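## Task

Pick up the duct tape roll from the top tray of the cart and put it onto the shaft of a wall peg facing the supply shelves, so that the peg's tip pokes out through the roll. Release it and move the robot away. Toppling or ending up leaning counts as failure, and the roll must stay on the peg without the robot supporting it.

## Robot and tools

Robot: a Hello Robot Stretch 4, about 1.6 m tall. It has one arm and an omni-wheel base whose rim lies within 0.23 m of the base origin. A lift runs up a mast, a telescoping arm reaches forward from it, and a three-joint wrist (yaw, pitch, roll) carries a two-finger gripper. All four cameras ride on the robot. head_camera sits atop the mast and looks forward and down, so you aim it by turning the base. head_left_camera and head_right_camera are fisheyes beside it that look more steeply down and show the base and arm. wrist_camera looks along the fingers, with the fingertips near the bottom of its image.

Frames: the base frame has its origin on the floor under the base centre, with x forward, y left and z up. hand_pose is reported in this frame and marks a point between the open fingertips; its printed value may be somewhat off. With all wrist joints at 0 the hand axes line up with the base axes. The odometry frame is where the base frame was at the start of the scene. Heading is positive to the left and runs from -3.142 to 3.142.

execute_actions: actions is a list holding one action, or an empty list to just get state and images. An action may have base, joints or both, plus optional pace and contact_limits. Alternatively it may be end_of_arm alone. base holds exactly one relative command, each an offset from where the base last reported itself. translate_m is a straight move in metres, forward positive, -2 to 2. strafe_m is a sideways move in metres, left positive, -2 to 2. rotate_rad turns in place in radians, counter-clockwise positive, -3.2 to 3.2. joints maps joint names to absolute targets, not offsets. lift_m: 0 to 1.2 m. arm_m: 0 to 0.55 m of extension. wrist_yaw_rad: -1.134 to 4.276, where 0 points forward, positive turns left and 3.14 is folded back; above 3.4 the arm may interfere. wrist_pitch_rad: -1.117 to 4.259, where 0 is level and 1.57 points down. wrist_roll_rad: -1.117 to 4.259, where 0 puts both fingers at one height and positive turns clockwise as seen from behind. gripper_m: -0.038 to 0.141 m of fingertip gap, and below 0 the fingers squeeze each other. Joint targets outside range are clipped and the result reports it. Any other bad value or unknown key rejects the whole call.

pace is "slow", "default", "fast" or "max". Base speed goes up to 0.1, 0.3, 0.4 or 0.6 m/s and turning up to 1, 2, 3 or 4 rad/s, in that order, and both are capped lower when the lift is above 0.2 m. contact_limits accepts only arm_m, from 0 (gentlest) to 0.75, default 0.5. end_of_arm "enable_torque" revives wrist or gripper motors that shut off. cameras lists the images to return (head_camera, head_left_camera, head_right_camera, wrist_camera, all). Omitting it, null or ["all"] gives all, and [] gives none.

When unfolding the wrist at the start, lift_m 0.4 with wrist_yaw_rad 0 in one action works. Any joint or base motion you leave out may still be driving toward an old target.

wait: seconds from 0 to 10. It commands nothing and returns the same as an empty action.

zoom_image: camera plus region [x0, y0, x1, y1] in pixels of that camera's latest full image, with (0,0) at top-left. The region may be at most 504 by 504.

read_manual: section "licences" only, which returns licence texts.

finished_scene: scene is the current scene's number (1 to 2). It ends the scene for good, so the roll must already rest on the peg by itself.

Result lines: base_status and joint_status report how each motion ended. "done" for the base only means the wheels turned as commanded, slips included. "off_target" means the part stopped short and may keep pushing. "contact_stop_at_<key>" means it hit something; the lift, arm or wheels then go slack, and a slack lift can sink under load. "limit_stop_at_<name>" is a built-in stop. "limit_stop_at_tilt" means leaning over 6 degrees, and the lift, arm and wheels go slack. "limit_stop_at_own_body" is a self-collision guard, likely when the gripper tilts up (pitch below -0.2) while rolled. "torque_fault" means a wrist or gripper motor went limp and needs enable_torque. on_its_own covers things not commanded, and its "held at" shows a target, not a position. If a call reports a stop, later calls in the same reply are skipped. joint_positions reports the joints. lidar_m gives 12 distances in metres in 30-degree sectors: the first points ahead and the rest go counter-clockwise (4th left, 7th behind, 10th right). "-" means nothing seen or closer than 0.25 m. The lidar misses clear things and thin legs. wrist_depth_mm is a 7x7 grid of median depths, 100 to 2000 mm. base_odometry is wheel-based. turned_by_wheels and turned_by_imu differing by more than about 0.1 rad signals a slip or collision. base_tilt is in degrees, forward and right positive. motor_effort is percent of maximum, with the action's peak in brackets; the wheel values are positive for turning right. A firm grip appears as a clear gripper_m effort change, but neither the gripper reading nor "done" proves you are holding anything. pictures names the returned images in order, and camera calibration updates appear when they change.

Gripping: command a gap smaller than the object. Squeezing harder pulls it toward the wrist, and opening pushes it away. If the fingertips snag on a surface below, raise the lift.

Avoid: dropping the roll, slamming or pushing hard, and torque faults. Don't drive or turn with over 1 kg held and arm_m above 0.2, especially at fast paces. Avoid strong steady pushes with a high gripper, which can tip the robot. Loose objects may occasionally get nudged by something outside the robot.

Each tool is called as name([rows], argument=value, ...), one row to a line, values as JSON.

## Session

execute_actions(actions=[])

Scene clock: 0.00 s.
base_odometry: x=+0.000 y=+0.000 heading=+0.000 (m, m, rad; odometry frame)
turned_by_wheels: +0.000 (rad since the last result)
turned_by_imu: +0.000 (rad since the last result)
base_tilt: forward=-0.1 right=+0.6 (deg)
lidar_m: 1.78 1.88 1.95 2.03 2.08 1.68 1.92 2.29 2.16 2.31 1.85 1.32
base_status: not commanded
joint_positions: lift_m=+0.215 arm_m=+0.000 wrist_yaw_rad=+3.179 wrist_pitch_rad=+0.015 wrist_roll_rad=+0.009 gripper_m=+0.057
joint_status: not commanded
motor_effort: lift_m=+21 arm_m=-1 wrist_yaw_rad=+2 wrist_pitch_rad=-7 wrist_roll_rad=+0 gripper_m=-3 wheel_0=+0 wheel_1=+0 wheel_2=+0 (%)
hand_pose: x=-0.1207 y=+0.0766 z=+0.3890 quat_wxyz=(-0.019, -0.008, +0.004, +1.000) (m; base frame)
wrist_depth_mm: - 140 263 - - 1921 1808 / - 113 140 - - 1921 1808 / - 114 140 - - 1863 1756 / - 137 183 - - 1618 1708 / 220 - - - 1756 1661 1708 / 1255 1618 196 1708 214 1576 1661 / 931 976 1078 111 1060 1060 1118
pictures: head_camera, head_left_camera, head_right_camera, wrist_camera
camera_calibration (this result's frames):
wrist_camera: T_world_to_cam=[[-0.00225176, 0.999577, 0.0289928, -0.094206], [-0.0179335, 0.0289478, -0.99942, 0.444041], [-0.999837, -0.0027704, 0.0178608, 0.0980915], [0, 0, 0, 1]] pos_world=[0.105827, 0.0815839, 0.444763]
Images, in order (width x height): head_camera 420x560, head_left_camera 420x672, head_right_camera 420x672, wrist_camera 616x392.

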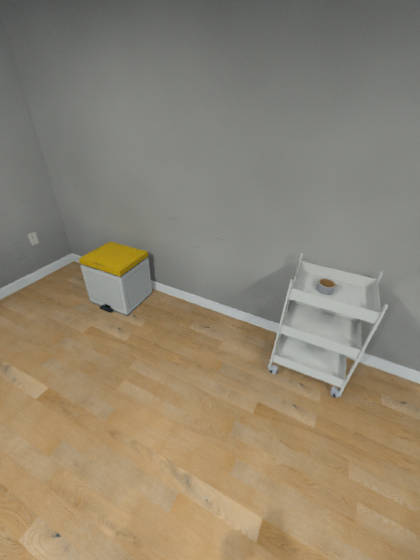

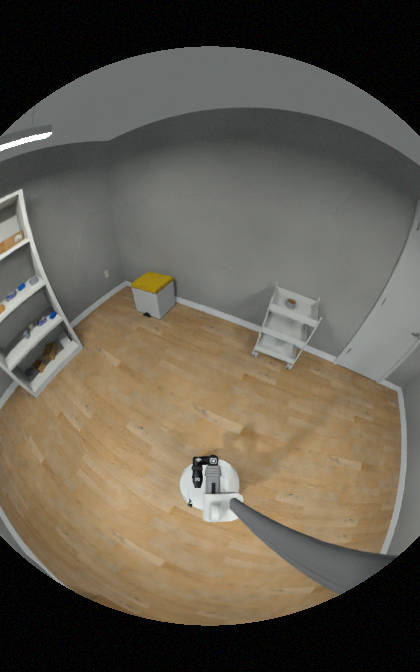

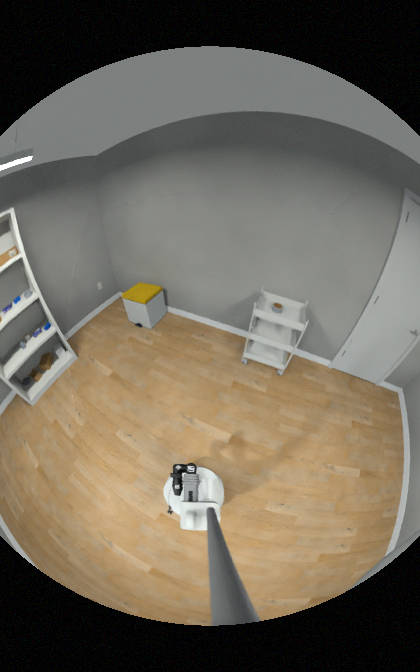

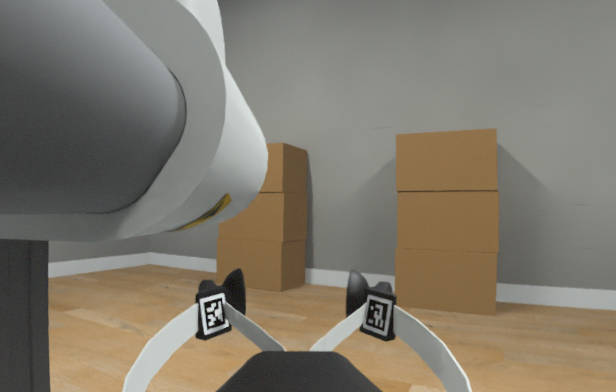

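execute_actions([
  {"base":{"rotate_rad":-0.42},"joints":{"lift_m":0.6,"wrist_yaw_rad":0,"gripper_m":0.14},"pace":"fast"},
], cameras=[])

execute_actions([
  {"base":{"translate_m":0.85},"joints":{"lift_m":1.02,"wrist_pitch_rad":1.57,"arm_m":0.44},"pace":"fast"},
], cameras=["wrist_camera"])

Scene clock: 2.83 s.
base_odometry: x=+0.000 y=+0.000 heading=-0.420 (m, m, rad; odometry frame)
turned_by_wheels: -0.420 (rad since the last result)
turned_by_imu: -0.430 (rad since the last result)
base_tilt: forward=+0.0 right=+0.5 (deg)
lidar_m: 1.31 1.81 1.93 1.93 2.58 2.06 1.65 1.95 2.32 2.13 2.30 1.33
base_status: done
joint_positions: lift_m=+0.600 arm_m=+0.000 wrist_yaw_rad=+0.001 wrist_pitch_rad=+0.015 wrist_roll_rad=+0.009 gripper_m=+0.140
joint_status: all done
motor_effort: lift_m=+26(28) arm_m=-1(1) wrist_yaw_rad=-1(6) wrist_pitch_rad=-6(7) wrist_roll_rad=+0(0) gripper_m=-1(0) wheel_0=+0(2) wheel_1=-1(8) wheel_2=-1(5) (%)
hand_pose: x=+0.4593 y=-0.0872 z=+0.7734 quat_wxyz=(+1.000, +0.004, +0.008, +0.000) (m; base frame)
wrist_depth_mm: 1537 1537 1537 1576 1537 1464 1537 / 1499 1576 1537 1576 1537 1537 1537 / 1537 1537 1537 1661 1576 1537 1499 / 1537 1576 1499 1499 1576 1576 1499 / 1576 1537 1576 1397 1499 1499 1499 / 1499 207 1576 1464 220 1499 1464 / 1499 1464 1499 111 1537 1537 1464
pictures: none
No camera images: the call's "cameras" was empty. Leave "cameras" out to get every camera's image.

Scene clock: 6.33 s.
base_odometry: x=+0.776 y=-0.347 heading=-0.420 (m, m, rad; odometry frame)
turned_by_wheels: +0.000 (rad since the last result)
turned_by_imu: -0.003 (rad since the last result)
base_tilt: forward=-0.2 right=+0.5 (deg)
lidar_m: 0.47 0.93 1.32 1.95 2.04 2.92 2.53 2.73 2.38 2.29 1.21 0.46
base_status: done
joint_positions: lift_m=+1.020 arm_m=+0.439 wrist_yaw_rad=+0.000 wrist_pitch_rad=+1.570 wrist_roll_rad=+0.009 gripper_m=+0.140
joint_status: all done
motor_effort: lift_m=+26(28) arm_m=+5(7) wrist_yaw_rad=+1(2) wrist_pitch_rad=-2(8) wrist_roll_rad=+0(0) gripper_m=+1(0) wheel_0=+0(8) wheel_1=+0(9) wheel_2=+1(12) (%)
hand_pose: x=+0.6103 y=-0.0874 z=+0.9093 quat_wxyz=(+0.707, +0.003, +0.707, -0.003) (m; base frame)
wrist_depth_mm: 530 492 512 496 488 462 455 / 741 683 477 480 480 544 564 / 1098 1138 473 480 480 484 1042 / 1118 1138 473 473 480 477 1182 / 1118 1118 466 469 477 480 1160 / 1098 208 466 469 220 439 1160 / 1098 445 455 111 469 427 1138
pictures: wrist_camera
camera_calibration (this result's frames):
wrist_camera: T_world_to_cam=[[0.0285099, -0.99896, 0.03558, -0.143196], [-0.999017, -0.0296844, -0.0329294, 0.696694], [0.0339513, -0.0346062, -0.998824, 1.11005], [0, 0, 0, 1]] pos_world=[0.662403, -0.0839511, 1.13679]
Images, in order (width x height): wrist_camera 616x392.

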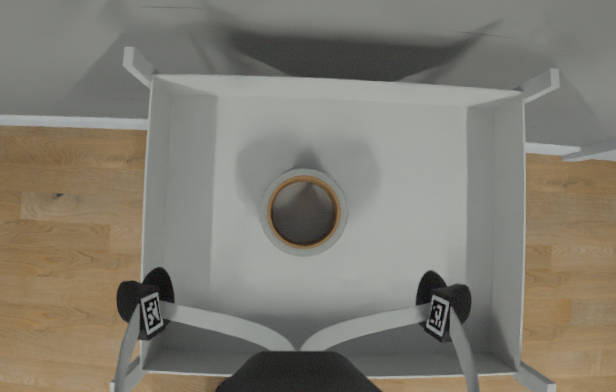

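execute_actions([
  {"base":{"strafe_m":-0.008},"joints":{"arm_m":0.493,"lift_m":0.812}},
], cameras=["wrist_camera"])

execute_actions([
  {"joints":{"gripper_m":0.06}},
], cameras=[])

execute_actions([
  {"joints":{"lift_m":0.95}},
], cameras=["wrist_camera"])

execute_actions([
  {"base":{"translate_m":-0.6},"joints":{"arm_m":0.0}},
], cameras=[])

execute_actions([
  {"base":{"rotate_rad":-1.54},"joints":{"lift_m":0.83,"wrist_pitch_rad":0}},
], cameras=["head_camera","wrist_camera"])

Scene clock: 8.70 s.
base_odometry: x=+0.773 y=-0.354 heading=-0.420 (m, m, rad; odometry frame)
turned_by_wheels: +0.000 (rad since the last result)
turned_by_imu: -0.001 (rad since the last result)
base_tilt: forward=-0.1 right=+0.5 (deg)
lidar_m: 0.46 0.93 1.34 1.97 2.04 2.91 2.52 2.70 2.34 2.28 1.24 0.50
base_status: done
joint_positions: lift_m=+0.812 arm_m=+0.492 wrist_yaw_rad=+0.000 wrist_pitch_rad=+1.570 wrist_roll_rad=+0.009 gripper_m=+0.140
joint_status: all done
motor_effort: lift_m=+16(25) arm_m=+5(8) wrist_yaw_rad=+0(1) wrist_pitch_rad=-1(1) wrist_roll_rad=-1(0) gripper_m=+0(0) wheel_0=-2(11) wheel_1=+0(8) wheel_2=+0(2) (%)
hand_pose: x=+0.6632 y=-0.0874 z=+0.7022 quat_wxyz=(+0.707, +0.003, +0.707, -0.003) (m; base frame)
wrist_depth_mm: 214 290 289 351 357 349 359 / 234 266 268 270 265 256 247 / 248 265 266 268 271 274 277 / 254 264 265 268 271 272 273 / 254 260 263 266 267 272 273 / 253 208 254 264 218 268 270 / 252 257 257 111 265 267 270
pictures: wrist_camera
camera_calibration (this result's frames):
wrist_camera: T_world_to_cam=[[0.0285131, -0.99896, 0.0355755, -0.137332], [-0.999022, -0.029682, -0.0327713, 0.742627], [0.0337931, -0.0346063, -0.99883, 0.901436], [0, 0, 0, 1]] pos_world=[0.715354, -0.0839512, 0.929603]
Images, in order (width x height): wrist_camera 616x392.

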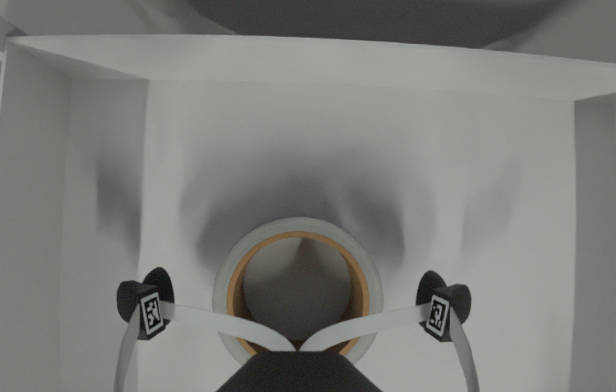

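Scene clock: 10.50 s.
base_odometry: x=+0.773 y=-0.354 heading=-0.420 (m, m, rad; odometry frame)
turned_by_wheels: +0.000 (rad since the last result)
turned_by_imu: -0.001 (rad since the last result)
base_tilt: forward=-0.2 right=+0.4 (deg)
lidar_m: 0.44 0.94 1.31 1.97 2.03 2.92 2.54 2.72 2.38 2.28 1.19 0.49
base_status: not commanded
joint_positions: lift_m=+0.812 arm_m=+0.492 wrist_yaw_rad=+0.000 wrist_pitch_rad=+1.570 wrist_roll_rad=+0.009 gripper_m=+0.060
joint_status: all done
motor_effort: lift_m=+16(16) arm_m=+5(4) wrist_yaw_rad=+1(1) wrist_pitch_rad=-1(1) wrist_roll_rad=+0(1) gripper_m=-18(18) wheel_0=-2(2) wheel_1=+0(0) wheel_2=+0(0) (%)
hand_pose: x=+0.6632 y=-0.0874 z=+0.7021 quat_wxyz=(+0.707, +0.003, +0.707, -0.003) (m; base frame)
wrist_depth_mm: 214 289 289 283 353 349 359 / 235 265 267 268 266 256 248 / 250 264 266 268 272 274 274 / 253 263 265 266 270 273 276 / 253 260 263 264 268 267 272 / 254 257 207 263 206 267 271 / 252 258 258 111 263 265 268
pictures: none
No camera images: the call's "cameras" was empty. Leave "cameras" out to get every camera's image.

Scene clock: 12.13 s.
base_odometry: x=+0.773 y=-0.354 heading=-0.420 (m, m, rad; odometry frame)
turned_by_wheels: +0.000 (rad since the last result)
turned_by_imu: -0.001 (rad since the last result)
base_tilt: forward=-0.2 right=+0.6 (deg)
lidar_m: 0.45 0.93 1.34 1.98 2.03 2.88 2.51 2.73 2.37 2.28 1.21 0.50
base_status: not commanded
joint_positions: lift_m=+0.950 arm_m=+0.492 wrist_yaw_rad=+0.000 wrist_pitch_rad=+1.570 wrist_roll_rad=+0.009 gripper_m=+0.060
joint_status: all done
motor_effort: lift_m=+27(30) arm_m=+5(5) wrist_yaw_rad=+1(1) wrist_pitch_rad=+1(1) wrist_roll_rad=-1(0) gripper_m=-17(15) wheel_0=-2(2) wheel_1=+0(0) wheel_2=+0(0) (%)
hand_pose: x=+0.6632 y=-0.0874 z=+0.8392 quat_wxyz=(+0.707, +0.003, +0.707, -0.003) (m; base frame)
wrist_depth_mm: 415 402 402 392 379 364 359 / 580 525 517 508 530 500 480 / 1060 399 402 407 407 413 370 / 1042 394 402 407 410 410 389 / 1025 392 399 404 407 404 384 / 1008 330 206 397 206 407 379 / 991 389 389 111 404 402 373
pictures: wrist_camera
camera_calibration (this result's frames):
wrist_camera: T_world_to_cam=[[0.028513, -0.99896, 0.0355756, -0.142209], [-0.999022, -0.029682, -0.0327754, 0.747127], [0.0337973, -0.0346063, -0.998829, 1.03835], [0, 0, 0, 1]] pos_world=[0.715358, -0.0839512, 1.06668]
Images, in order (width x height): wrist_camera 616x392.

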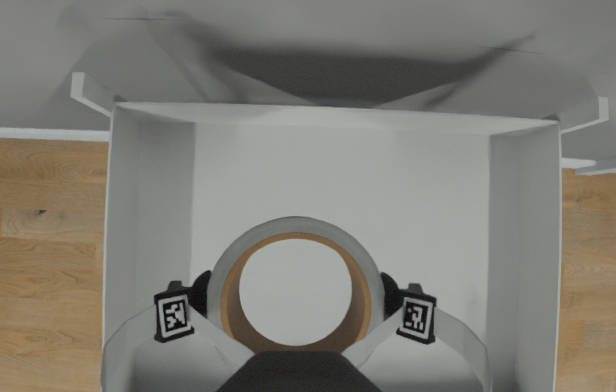

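Scene clock: 15.60 s.
base_odometry: x=+0.225 y=-0.109 heading=-0.420 (m, m, rad; odometry frame)
turned_by_wheels: +0.000 (rad since the last result)
turned_by_imu: +0.000 (rad since the last result)
base_tilt: forward=+0.0 right=+0.5 (deg)
lidar_m: 1.05 1.57 1.73 1.93 2.08 2.29 1.91 2.12 2.23 2.27 2.03 1.09
base_status: done
joint_positions: lift_m=+0.950 arm_m=+0.001 wrist_yaw_rad=+0.000 wrist_pitch_rad=+1.570 wrist_roll_rad=+0.009 gripper_m=+0.060
joint_status: all done
motor_effort: lift_m=+27(27) arm_m=-5(7) wrist_yaw_rad=+1(0) wrist_pitch_rad=-1(1) wrist_roll_rad=-1(1) gripper_m=-15(16) wheel_0=-1(4) wheel_1=-1(6) wheel_2=+0(9) (%)
hand_pose: x=+0.1719 y=-0.0874 z=+0.8393 quat_wxyz=(+0.707, +0.003, +0.707, -0.003) (m; base frame)
wrist_depth_mm: 1078 1060 1078 1098 1098 1098 1138 / 1060 1078 1078 1078 1078 1118 1098 / 1060 1078 1060 1060 1078 1118 1098 / 1042 1060 1060 1078 1118 1078 1098 / 1042 1060 831 842 1078 1098 1118 / 1008 1042 206 842 207 1078 1078 / 1042 1060 842 111 1060 1060 1078
pictures: none
No camera images: the call's "cameras" was empty. Leave "cameras" out to get every camera's image.

Scene clock: 17.77 s.
base_odometry: x=+0.225 y=-0.109 heading=-1.960 (m, m, rad; odometry frame)
turned_by_wheels: -1.540 (rad since the last result)
turned_by_imu: -1.572 (rad since the last result)
base_tilt: forward=-0.1 right=+0.4 (deg)
lidar_m: 2.23 1.99 1.07 1.04 1.55 1.72 1.94 2.13 2.30 1.90 2.14 2.25
base_status: done
joint_positions: lift_m=+0.830 arm_m=+0.001 wrist_yaw_rad=+0.000 wrist_pitch_rad=+0.004 wrist_roll_rad=+0.009 gripper_m=+0.060
joint_status: all done
motor_effort: lift_m=+17(26) arm_m=-5(5) wrist_yaw_rad=+1(0) wrist_pitch_rad=-13(15) wrist_roll_rad=+0(1) gripper_m=-14(16) wheel_0=+2(4) wheel_1=+1(10) wheel_2=+0(6) (%)
hand_pose: x=+0.4602 y=-0.0874 z=+1.0074 quat_wxyz=(+1.000, +0.004, +0.002, +0.000) (m; base frame)
wrist_depth_mm: - - - - - - - / - - - - - - - / - - - - - - - / - - - - - - - / - - - - - - 1983 / - - 207 - 206 1983 - / - - - 111 - - 1983
pictures: head_camera, wrist_camera
camera_calibration (this result's frames):
wrist_camera: T_world_to_cam=[[-0.0354867, -0.998961, 0.0286113, -0.105946], [0.0278669, -0.0296073, -0.999173, 1.05074], [0.998982, -0.03466, 0.0288886, -0.266351], [0, 0, 0, 1]] pos_world=[0.23304, -0.0839583, 1.06059]
Images, in order (width x height): head_camera 420x560, wrist_camera 616x392.

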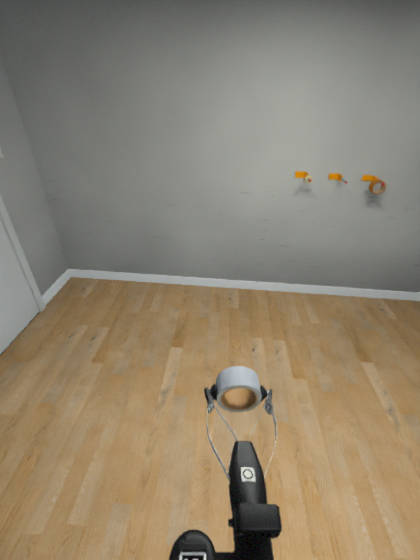

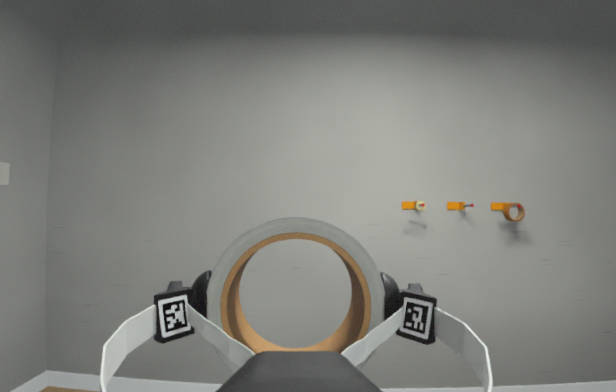

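execute_actions([
  {"base":{"strafe_m":-0.91},"pace":"fast"},
], cameras=[])

execute_actions([
  {"base":{"translate_m":1.3},"joints":{"lift_m":0.92,"arm_m":0.15},"pace":"fast"},
], cameras=["head_camera","wrist_camera"])

Scene clock: 21.70 s.
base_odometry: x=-0.617 y=+0.236 heading=-1.960 (m, m, rad; odometry frame)
turned_by_wheels: +0.000 (rad since the last result)
turned_by_imu: -0.001 (rad since the last result)
base_tilt: forward=-0.1 right=+0.5 (deg)
lidar_m: 2.03 2.33 2.44 1.95 2.41 2.10 2.04 1.79 1.07 1.01 1.29 1.59
base_status: done
joint_positions: lift_m=+0.830 arm_m=+0.001 wrist_yaw_rad=+0.000 wrist_pitch_rad=+0.004 wrist_roll_rad=+0.009 gripper_m=+0.060
joint_status: not commanded
motor_effort: lift_m=+17(18) arm_m=-5(4) wrist_yaw_rad=+1(0) wrist_pitch_rad=-13(10) wrist_roll_rad=+0(0) gripper_m=-17(14) wheel_0=-2(13) wheel_1=+0(10) wheel_2=+0(1) (%)
hand_pose: x=+0.4602 y=-0.0874 z=+1.0073 quat_wxyz=(+1.000, +0.004, +0.002, +0.000) (m; base frame)
wrist_depth_mm: - - - - - - 1921 / - - - - 1983 1921 1863 / - - - - - 1983 1983 / - - - - 1921 1921 1921 / - 1983 1983 1983 1921 1983 1921 / - - 206 1983 206 1983 1863 / - 1921 1983 111 1921 1983 1921
pictures: none
No camera images: the call's "cameras" was empty. Leave "cameras" out to get every camera's image.

Scene clock: 26.40 s.
base_odometry: x=-1.110 y=-0.966 heading=-1.960 (m, m, rad; odometry frame)
turned_by_wheels: +0.000 (rad since the last result)
turned_by_imu: -0.005 (rad since the last result)
base_tilt: forward=+0.1 right=+0.5 (deg)
lidar_m: 0.74 0.93 1.43 2.24 2.15 3.30 3.55 1.56 1.14 1.10 1.21 0.77
base_status: done
joint_positions: lift_m=+0.920 arm_m=+0.149 wrist_yaw_rad=+0.000 wrist_pitch_rad=+0.004 wrist_roll_rad=+0.009 gripper_m=+0.060
joint_status: all done
motor_effort: lift_m=+27(30) arm_m=+5(7) wrist_yaw_rad=+1(2) wrist_pitch_rad=-13(13) wrist_roll_rad=+0(0) gripper_m=-14(14) wheel_0=-2(8) wheel_1=-1(14) wheel_2=+2(11) (%)
hand_pose: x=+0.6086 y=-0.0874 z=+1.0966 quat_wxyz=(+1.000, +0.004, +0.002, +0.000) (m; base frame)
wrist_depth_mm: 559 549 554 544 549 544 539 / 554 549 544 544 544 539 539 / 554 544 544 539 539 535 525 / 549 544 539 539 535 535 535 / 424 539 535 530 535 525 530 / 544 535 207 535 206 521 415 / 539 539 535 111 525 521 525
pictures: head_camera, wrist_camera
camera_calibration (this result's frames):
wrist_camera: T_world_to_cam=[[-0.0353463, -0.998966, 0.028604, -0.103272], [0.0280775, -0.0296032, -0.999167, 1.13565], [0.998981, -0.0345137, 0.0290948, -0.417316], [0, 0, 0, 1]] pos_world=[0.381354, -0.0839494, 1.1498]
Images, in order (width x height): head_camera 420x560, wrist_camera 616x392.

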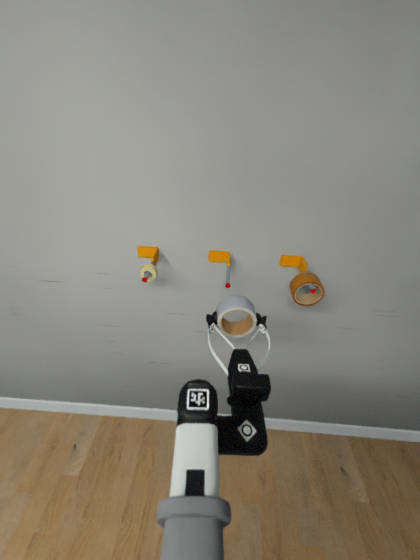

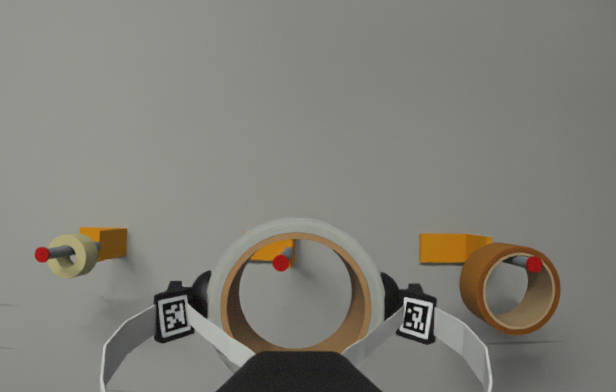

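execute_actions([
  {"base":{"strafe_m":0.012},"joints":{"arm_m":0.345,"lift_m":0.908},"pace":"slow","contact_limits":{"arm_m":0.2}},
], cameras=["wrist_camera"])

execute_actions([
  {"joints":{"lift_m":0.89},"pace":"slow"},
], cameras=["wrist_camera"])

execute_actions([
  {"joints":{"gripper_m":0.13}},
], cameras=[])

execute_actions([
  {"base":{"translate_m":-0.3},"joints":{"arm_m":0},"pace":"fast"},
], cameras=["head_camera"])

Scene clock: 30.03 s.
base_odometry: x=-1.099 y=-0.971 heading=-1.961 (m, m, rad; odometry frame)
turned_by_wheels: +0.000 (rad since the last result)
turned_by_imu: -0.002 (rad since the last result)
base_tilt: forward=-0.2 right=+0.5 (deg)
lidar_m: 0.77 0.92 1.39 2.25 2.15 3.28 3.53 1.57 1.11 1.12 1.20 0.78
base_status: done
joint_positions: lift_m=+0.908 arm_m=+0.344 wrist_yaw_rad=+0.000 wrist_pitch_rad=+0.004 wrist_roll_rad=+0.009 gripper_m=+0.060
joint_status: all done
motor_effort: lift_m=+17(26) arm_m=+5(6) wrist_yaw_rad=+1(1) wrist_pitch_rad=-12(13) wrist_roll_rad=-1(0) gripper_m=-17(18) wheel_0=-2(6) wheel_1=+1(4) wheel_2=+0(3) (%)
contact_limits: arm_m 0.2
hand_pose: x=+0.8035 y=-0.0874 z=+1.0854 quat_wxyz=(+1.000, +0.004, +0.002, +0.000) (m; base frame)
wrist_depth_mm: 355 353 349 349 351 345 345 / 353 349 349 347 345 342 345 / 351 349 349 345 343 342 342 / 347 347 343 343 343 340 338 / 345 343 343 268 338 338 329 / 345 343 207 342 206 338 336 / 343 342 338 111 334 336 334
pictures: wrist_camera
camera_calibration (this result's frames):
wrist_camera: T_world_to_cam=[[-0.0353485, -0.998966, 0.0286056, -0.0960631], [0.0280326, -0.0296034, -0.999169, 1.11905], [0.998982, -0.0345172, 0.0290501, -0.611683], [0, 0, 0, 1]] pos_world=[0.576295, -0.0839496, 1.13864]
Images, in order (width x height): wrist_camera 616x392.

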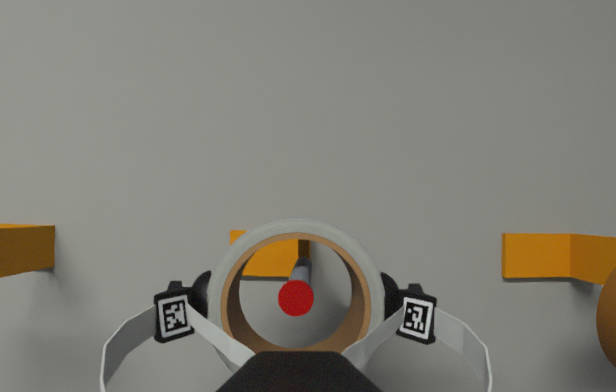

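Scene clock: 30.93 s.
base_odometry: x=-1.099 y=-0.971 heading=-1.961 (m, m, rad; odometry frame)
turned_by_wheels: +0.000 (rad since the last result)
turned_by_imu: +0.000 (rad since the last result)
base_tilt: forward=-0.1 right=+0.5 (deg)
lidar_m: 0.78 0.95 1.39 2.25 2.12 3.32 3.50 1.55 1.14 1.10 1.20 0.80
base_status: not commanded
joint_positions: lift_m=+0.890 arm_m=+0.344 wrist_yaw_rad=+0.000 wrist_pitch_rad=+0.003 wrist_roll_rad=+0.009 gripper_m=+0.060
joint_status: all done
motor_effort: lift_m=+16(17) arm_m=+5(5) wrist_yaw_rad=+2(1) wrist_pitch_rad=-10(12) wrist_roll_rad=+0(1) gripper_m=-18(15) wheel_0=-2(2) wheel_1=+1(1) wheel_2=+0(0) (%)
hand_pose: x=+0.8035 y=-0.0874 z=+1.0677 quat_wxyz=(+1.000, +0.004, +0.002, +0.000) (m; base frame)
wrist_depth_mm: 355 353 353 351 349 347 345 / 353 353 349 349 343 345 343 / 349 351 347 347 345 343 340 / 349 345 345 343 342 343 338 / 345 345 342 206 338 338 329 / 343 342 206 340 206 338 334 / 345 340 340 111 336 336 330
pictures: wrist_camera
camera_calibration (this result's frames):
wrist_camera: T_world_to_cam=[[-0.0353744, -0.998966, 0.0285734, -0.095501], [0.0289328, -0.029603, -0.999143, 1.10061], [0.998955, -0.0345174, 0.02995, -0.61212], [0, 0, 0, 1]] pos_world=[0.576258, -0.0839496, 1.12073]
Images, in order (width x height): wrist_camera 616x392.

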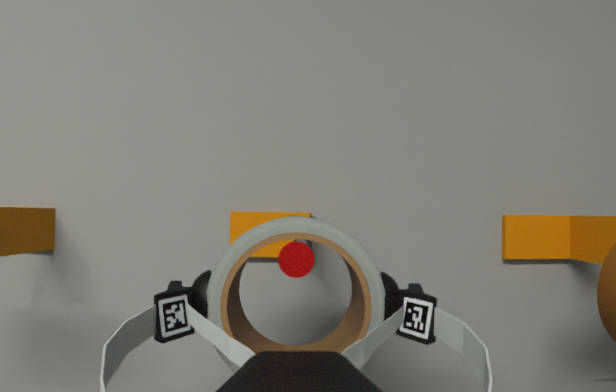

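Scene clock: 32.57 s.
base_odometry: x=-1.099 y=-0.971 heading=-1.961 (m, m, rad; odometry frame)
turned_by_wheels: +0.000 (rad since the last result)
turned_by_imu: -0.001 (rad since the last result)
base_tilt: forward=-0.1 right=+0.5 (deg)
lidar_m: 0.76 0.95 1.38 2.23 2.14 3.32 3.51 1.56 1.16 1.10 1.22 0.79
base_status: not commanded
joint_positions: lift_m=+0.890 arm_m=+0.344 wrist_yaw_rad=+0.000 wrist_pitch_rad=+0.002 wrist_roll_rad=+0.009 gripper_m=+0.130
joint_status: all done
motor_effort: lift_m=+16(16) arm_m=+5(5) wrist_yaw_rad=+1(0) wrist_pitch_rad=-8(9) wrist_roll_rad=+0(0) gripper_m=-2(15) wheel_0=-2(2) wheel_1=+1(1) wheel_2=+0(0) (%)
hand_pose: x=+0.8035 y=-0.0874 z=+1.0680 quat_wxyz=(+1.000, +0.004, +0.001, +0.000) (m; base frame)
wrist_depth_mm: 357 353 351 351 347 345 343 / 353 353 349 347 347 347 342 / 353 349 345 345 345 345 342 / 349 349 347 343 342 342 338 / 343 347 343 218 338 336 330 / 347 211 216 340 217 336 334 / 342 343 342 111 334 332 332
pictures: none
No camera images: the call's "cameras" was empty. Leave "cameras" out to get every camera's image.

Scene clock: 34.77 s.
base_odometry: x=-0.985 y=-0.694 heading=-1.960 (m, m, rad; odometry frame)
turned_by_wheels: +0.000 (rad since the last result)
turned_by_imu: +0.000 (rad since the last result)
base_tilt: forward=-0.1 right=+0.5 (deg)
lidar_m: 1.01 1.27 1.83 2.28 2.01 3.07 3.23 1.50 1.36 1.09 1.49 1.06
base_status: done
joint_positions: lift_m=+0.890 arm_m=+0.001 wrist_yaw_rad=+0.000 wrist_pitch_rad=+0.002 wrist_roll_rad=+0.009 gripper_m=+0.130
joint_status: all done
motor_effort: lift_m=+16(16) arm_m=-5(4) wrist_yaw_rad=+2(1) wrist_pitch_rad=-7(7) wrist_roll_rad=+0(1) gripper_m=-1(0) wheel_0=+0(5) wheel_1=+0(2) wheel_2=+0(9) (%)
hand_pose: x=+0.4602 y=-0.0875 z=+1.0680 quat_wxyz=(+1.000, +0.004, +0.001, +0.000) (m; base frame)
wrist_depth_mm: 1025 1025 991 1008 991 991 1008 / 1008 1008 1008 991 991 1008 976 / 976 1025 991 991 1008 976 976 / 1025 1025 991 991 976 976 976 / 1008 1008 976 991 976 991 960 / 991 211 991 991 217 946 960 / 991 991 976 111 991 931 960
pictures: head_camera
Images, in order (width x height): head_camera 420x560.

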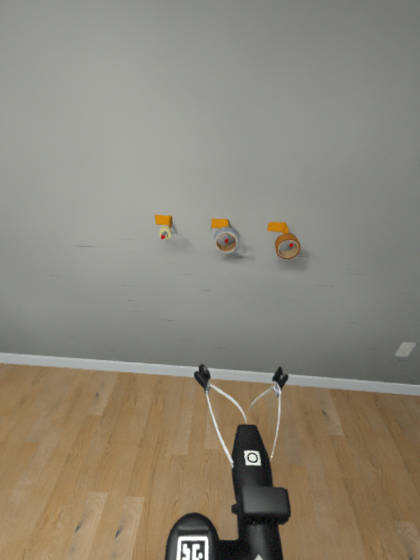

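finished_scene(scene=2)

The scene is finished: the task was done.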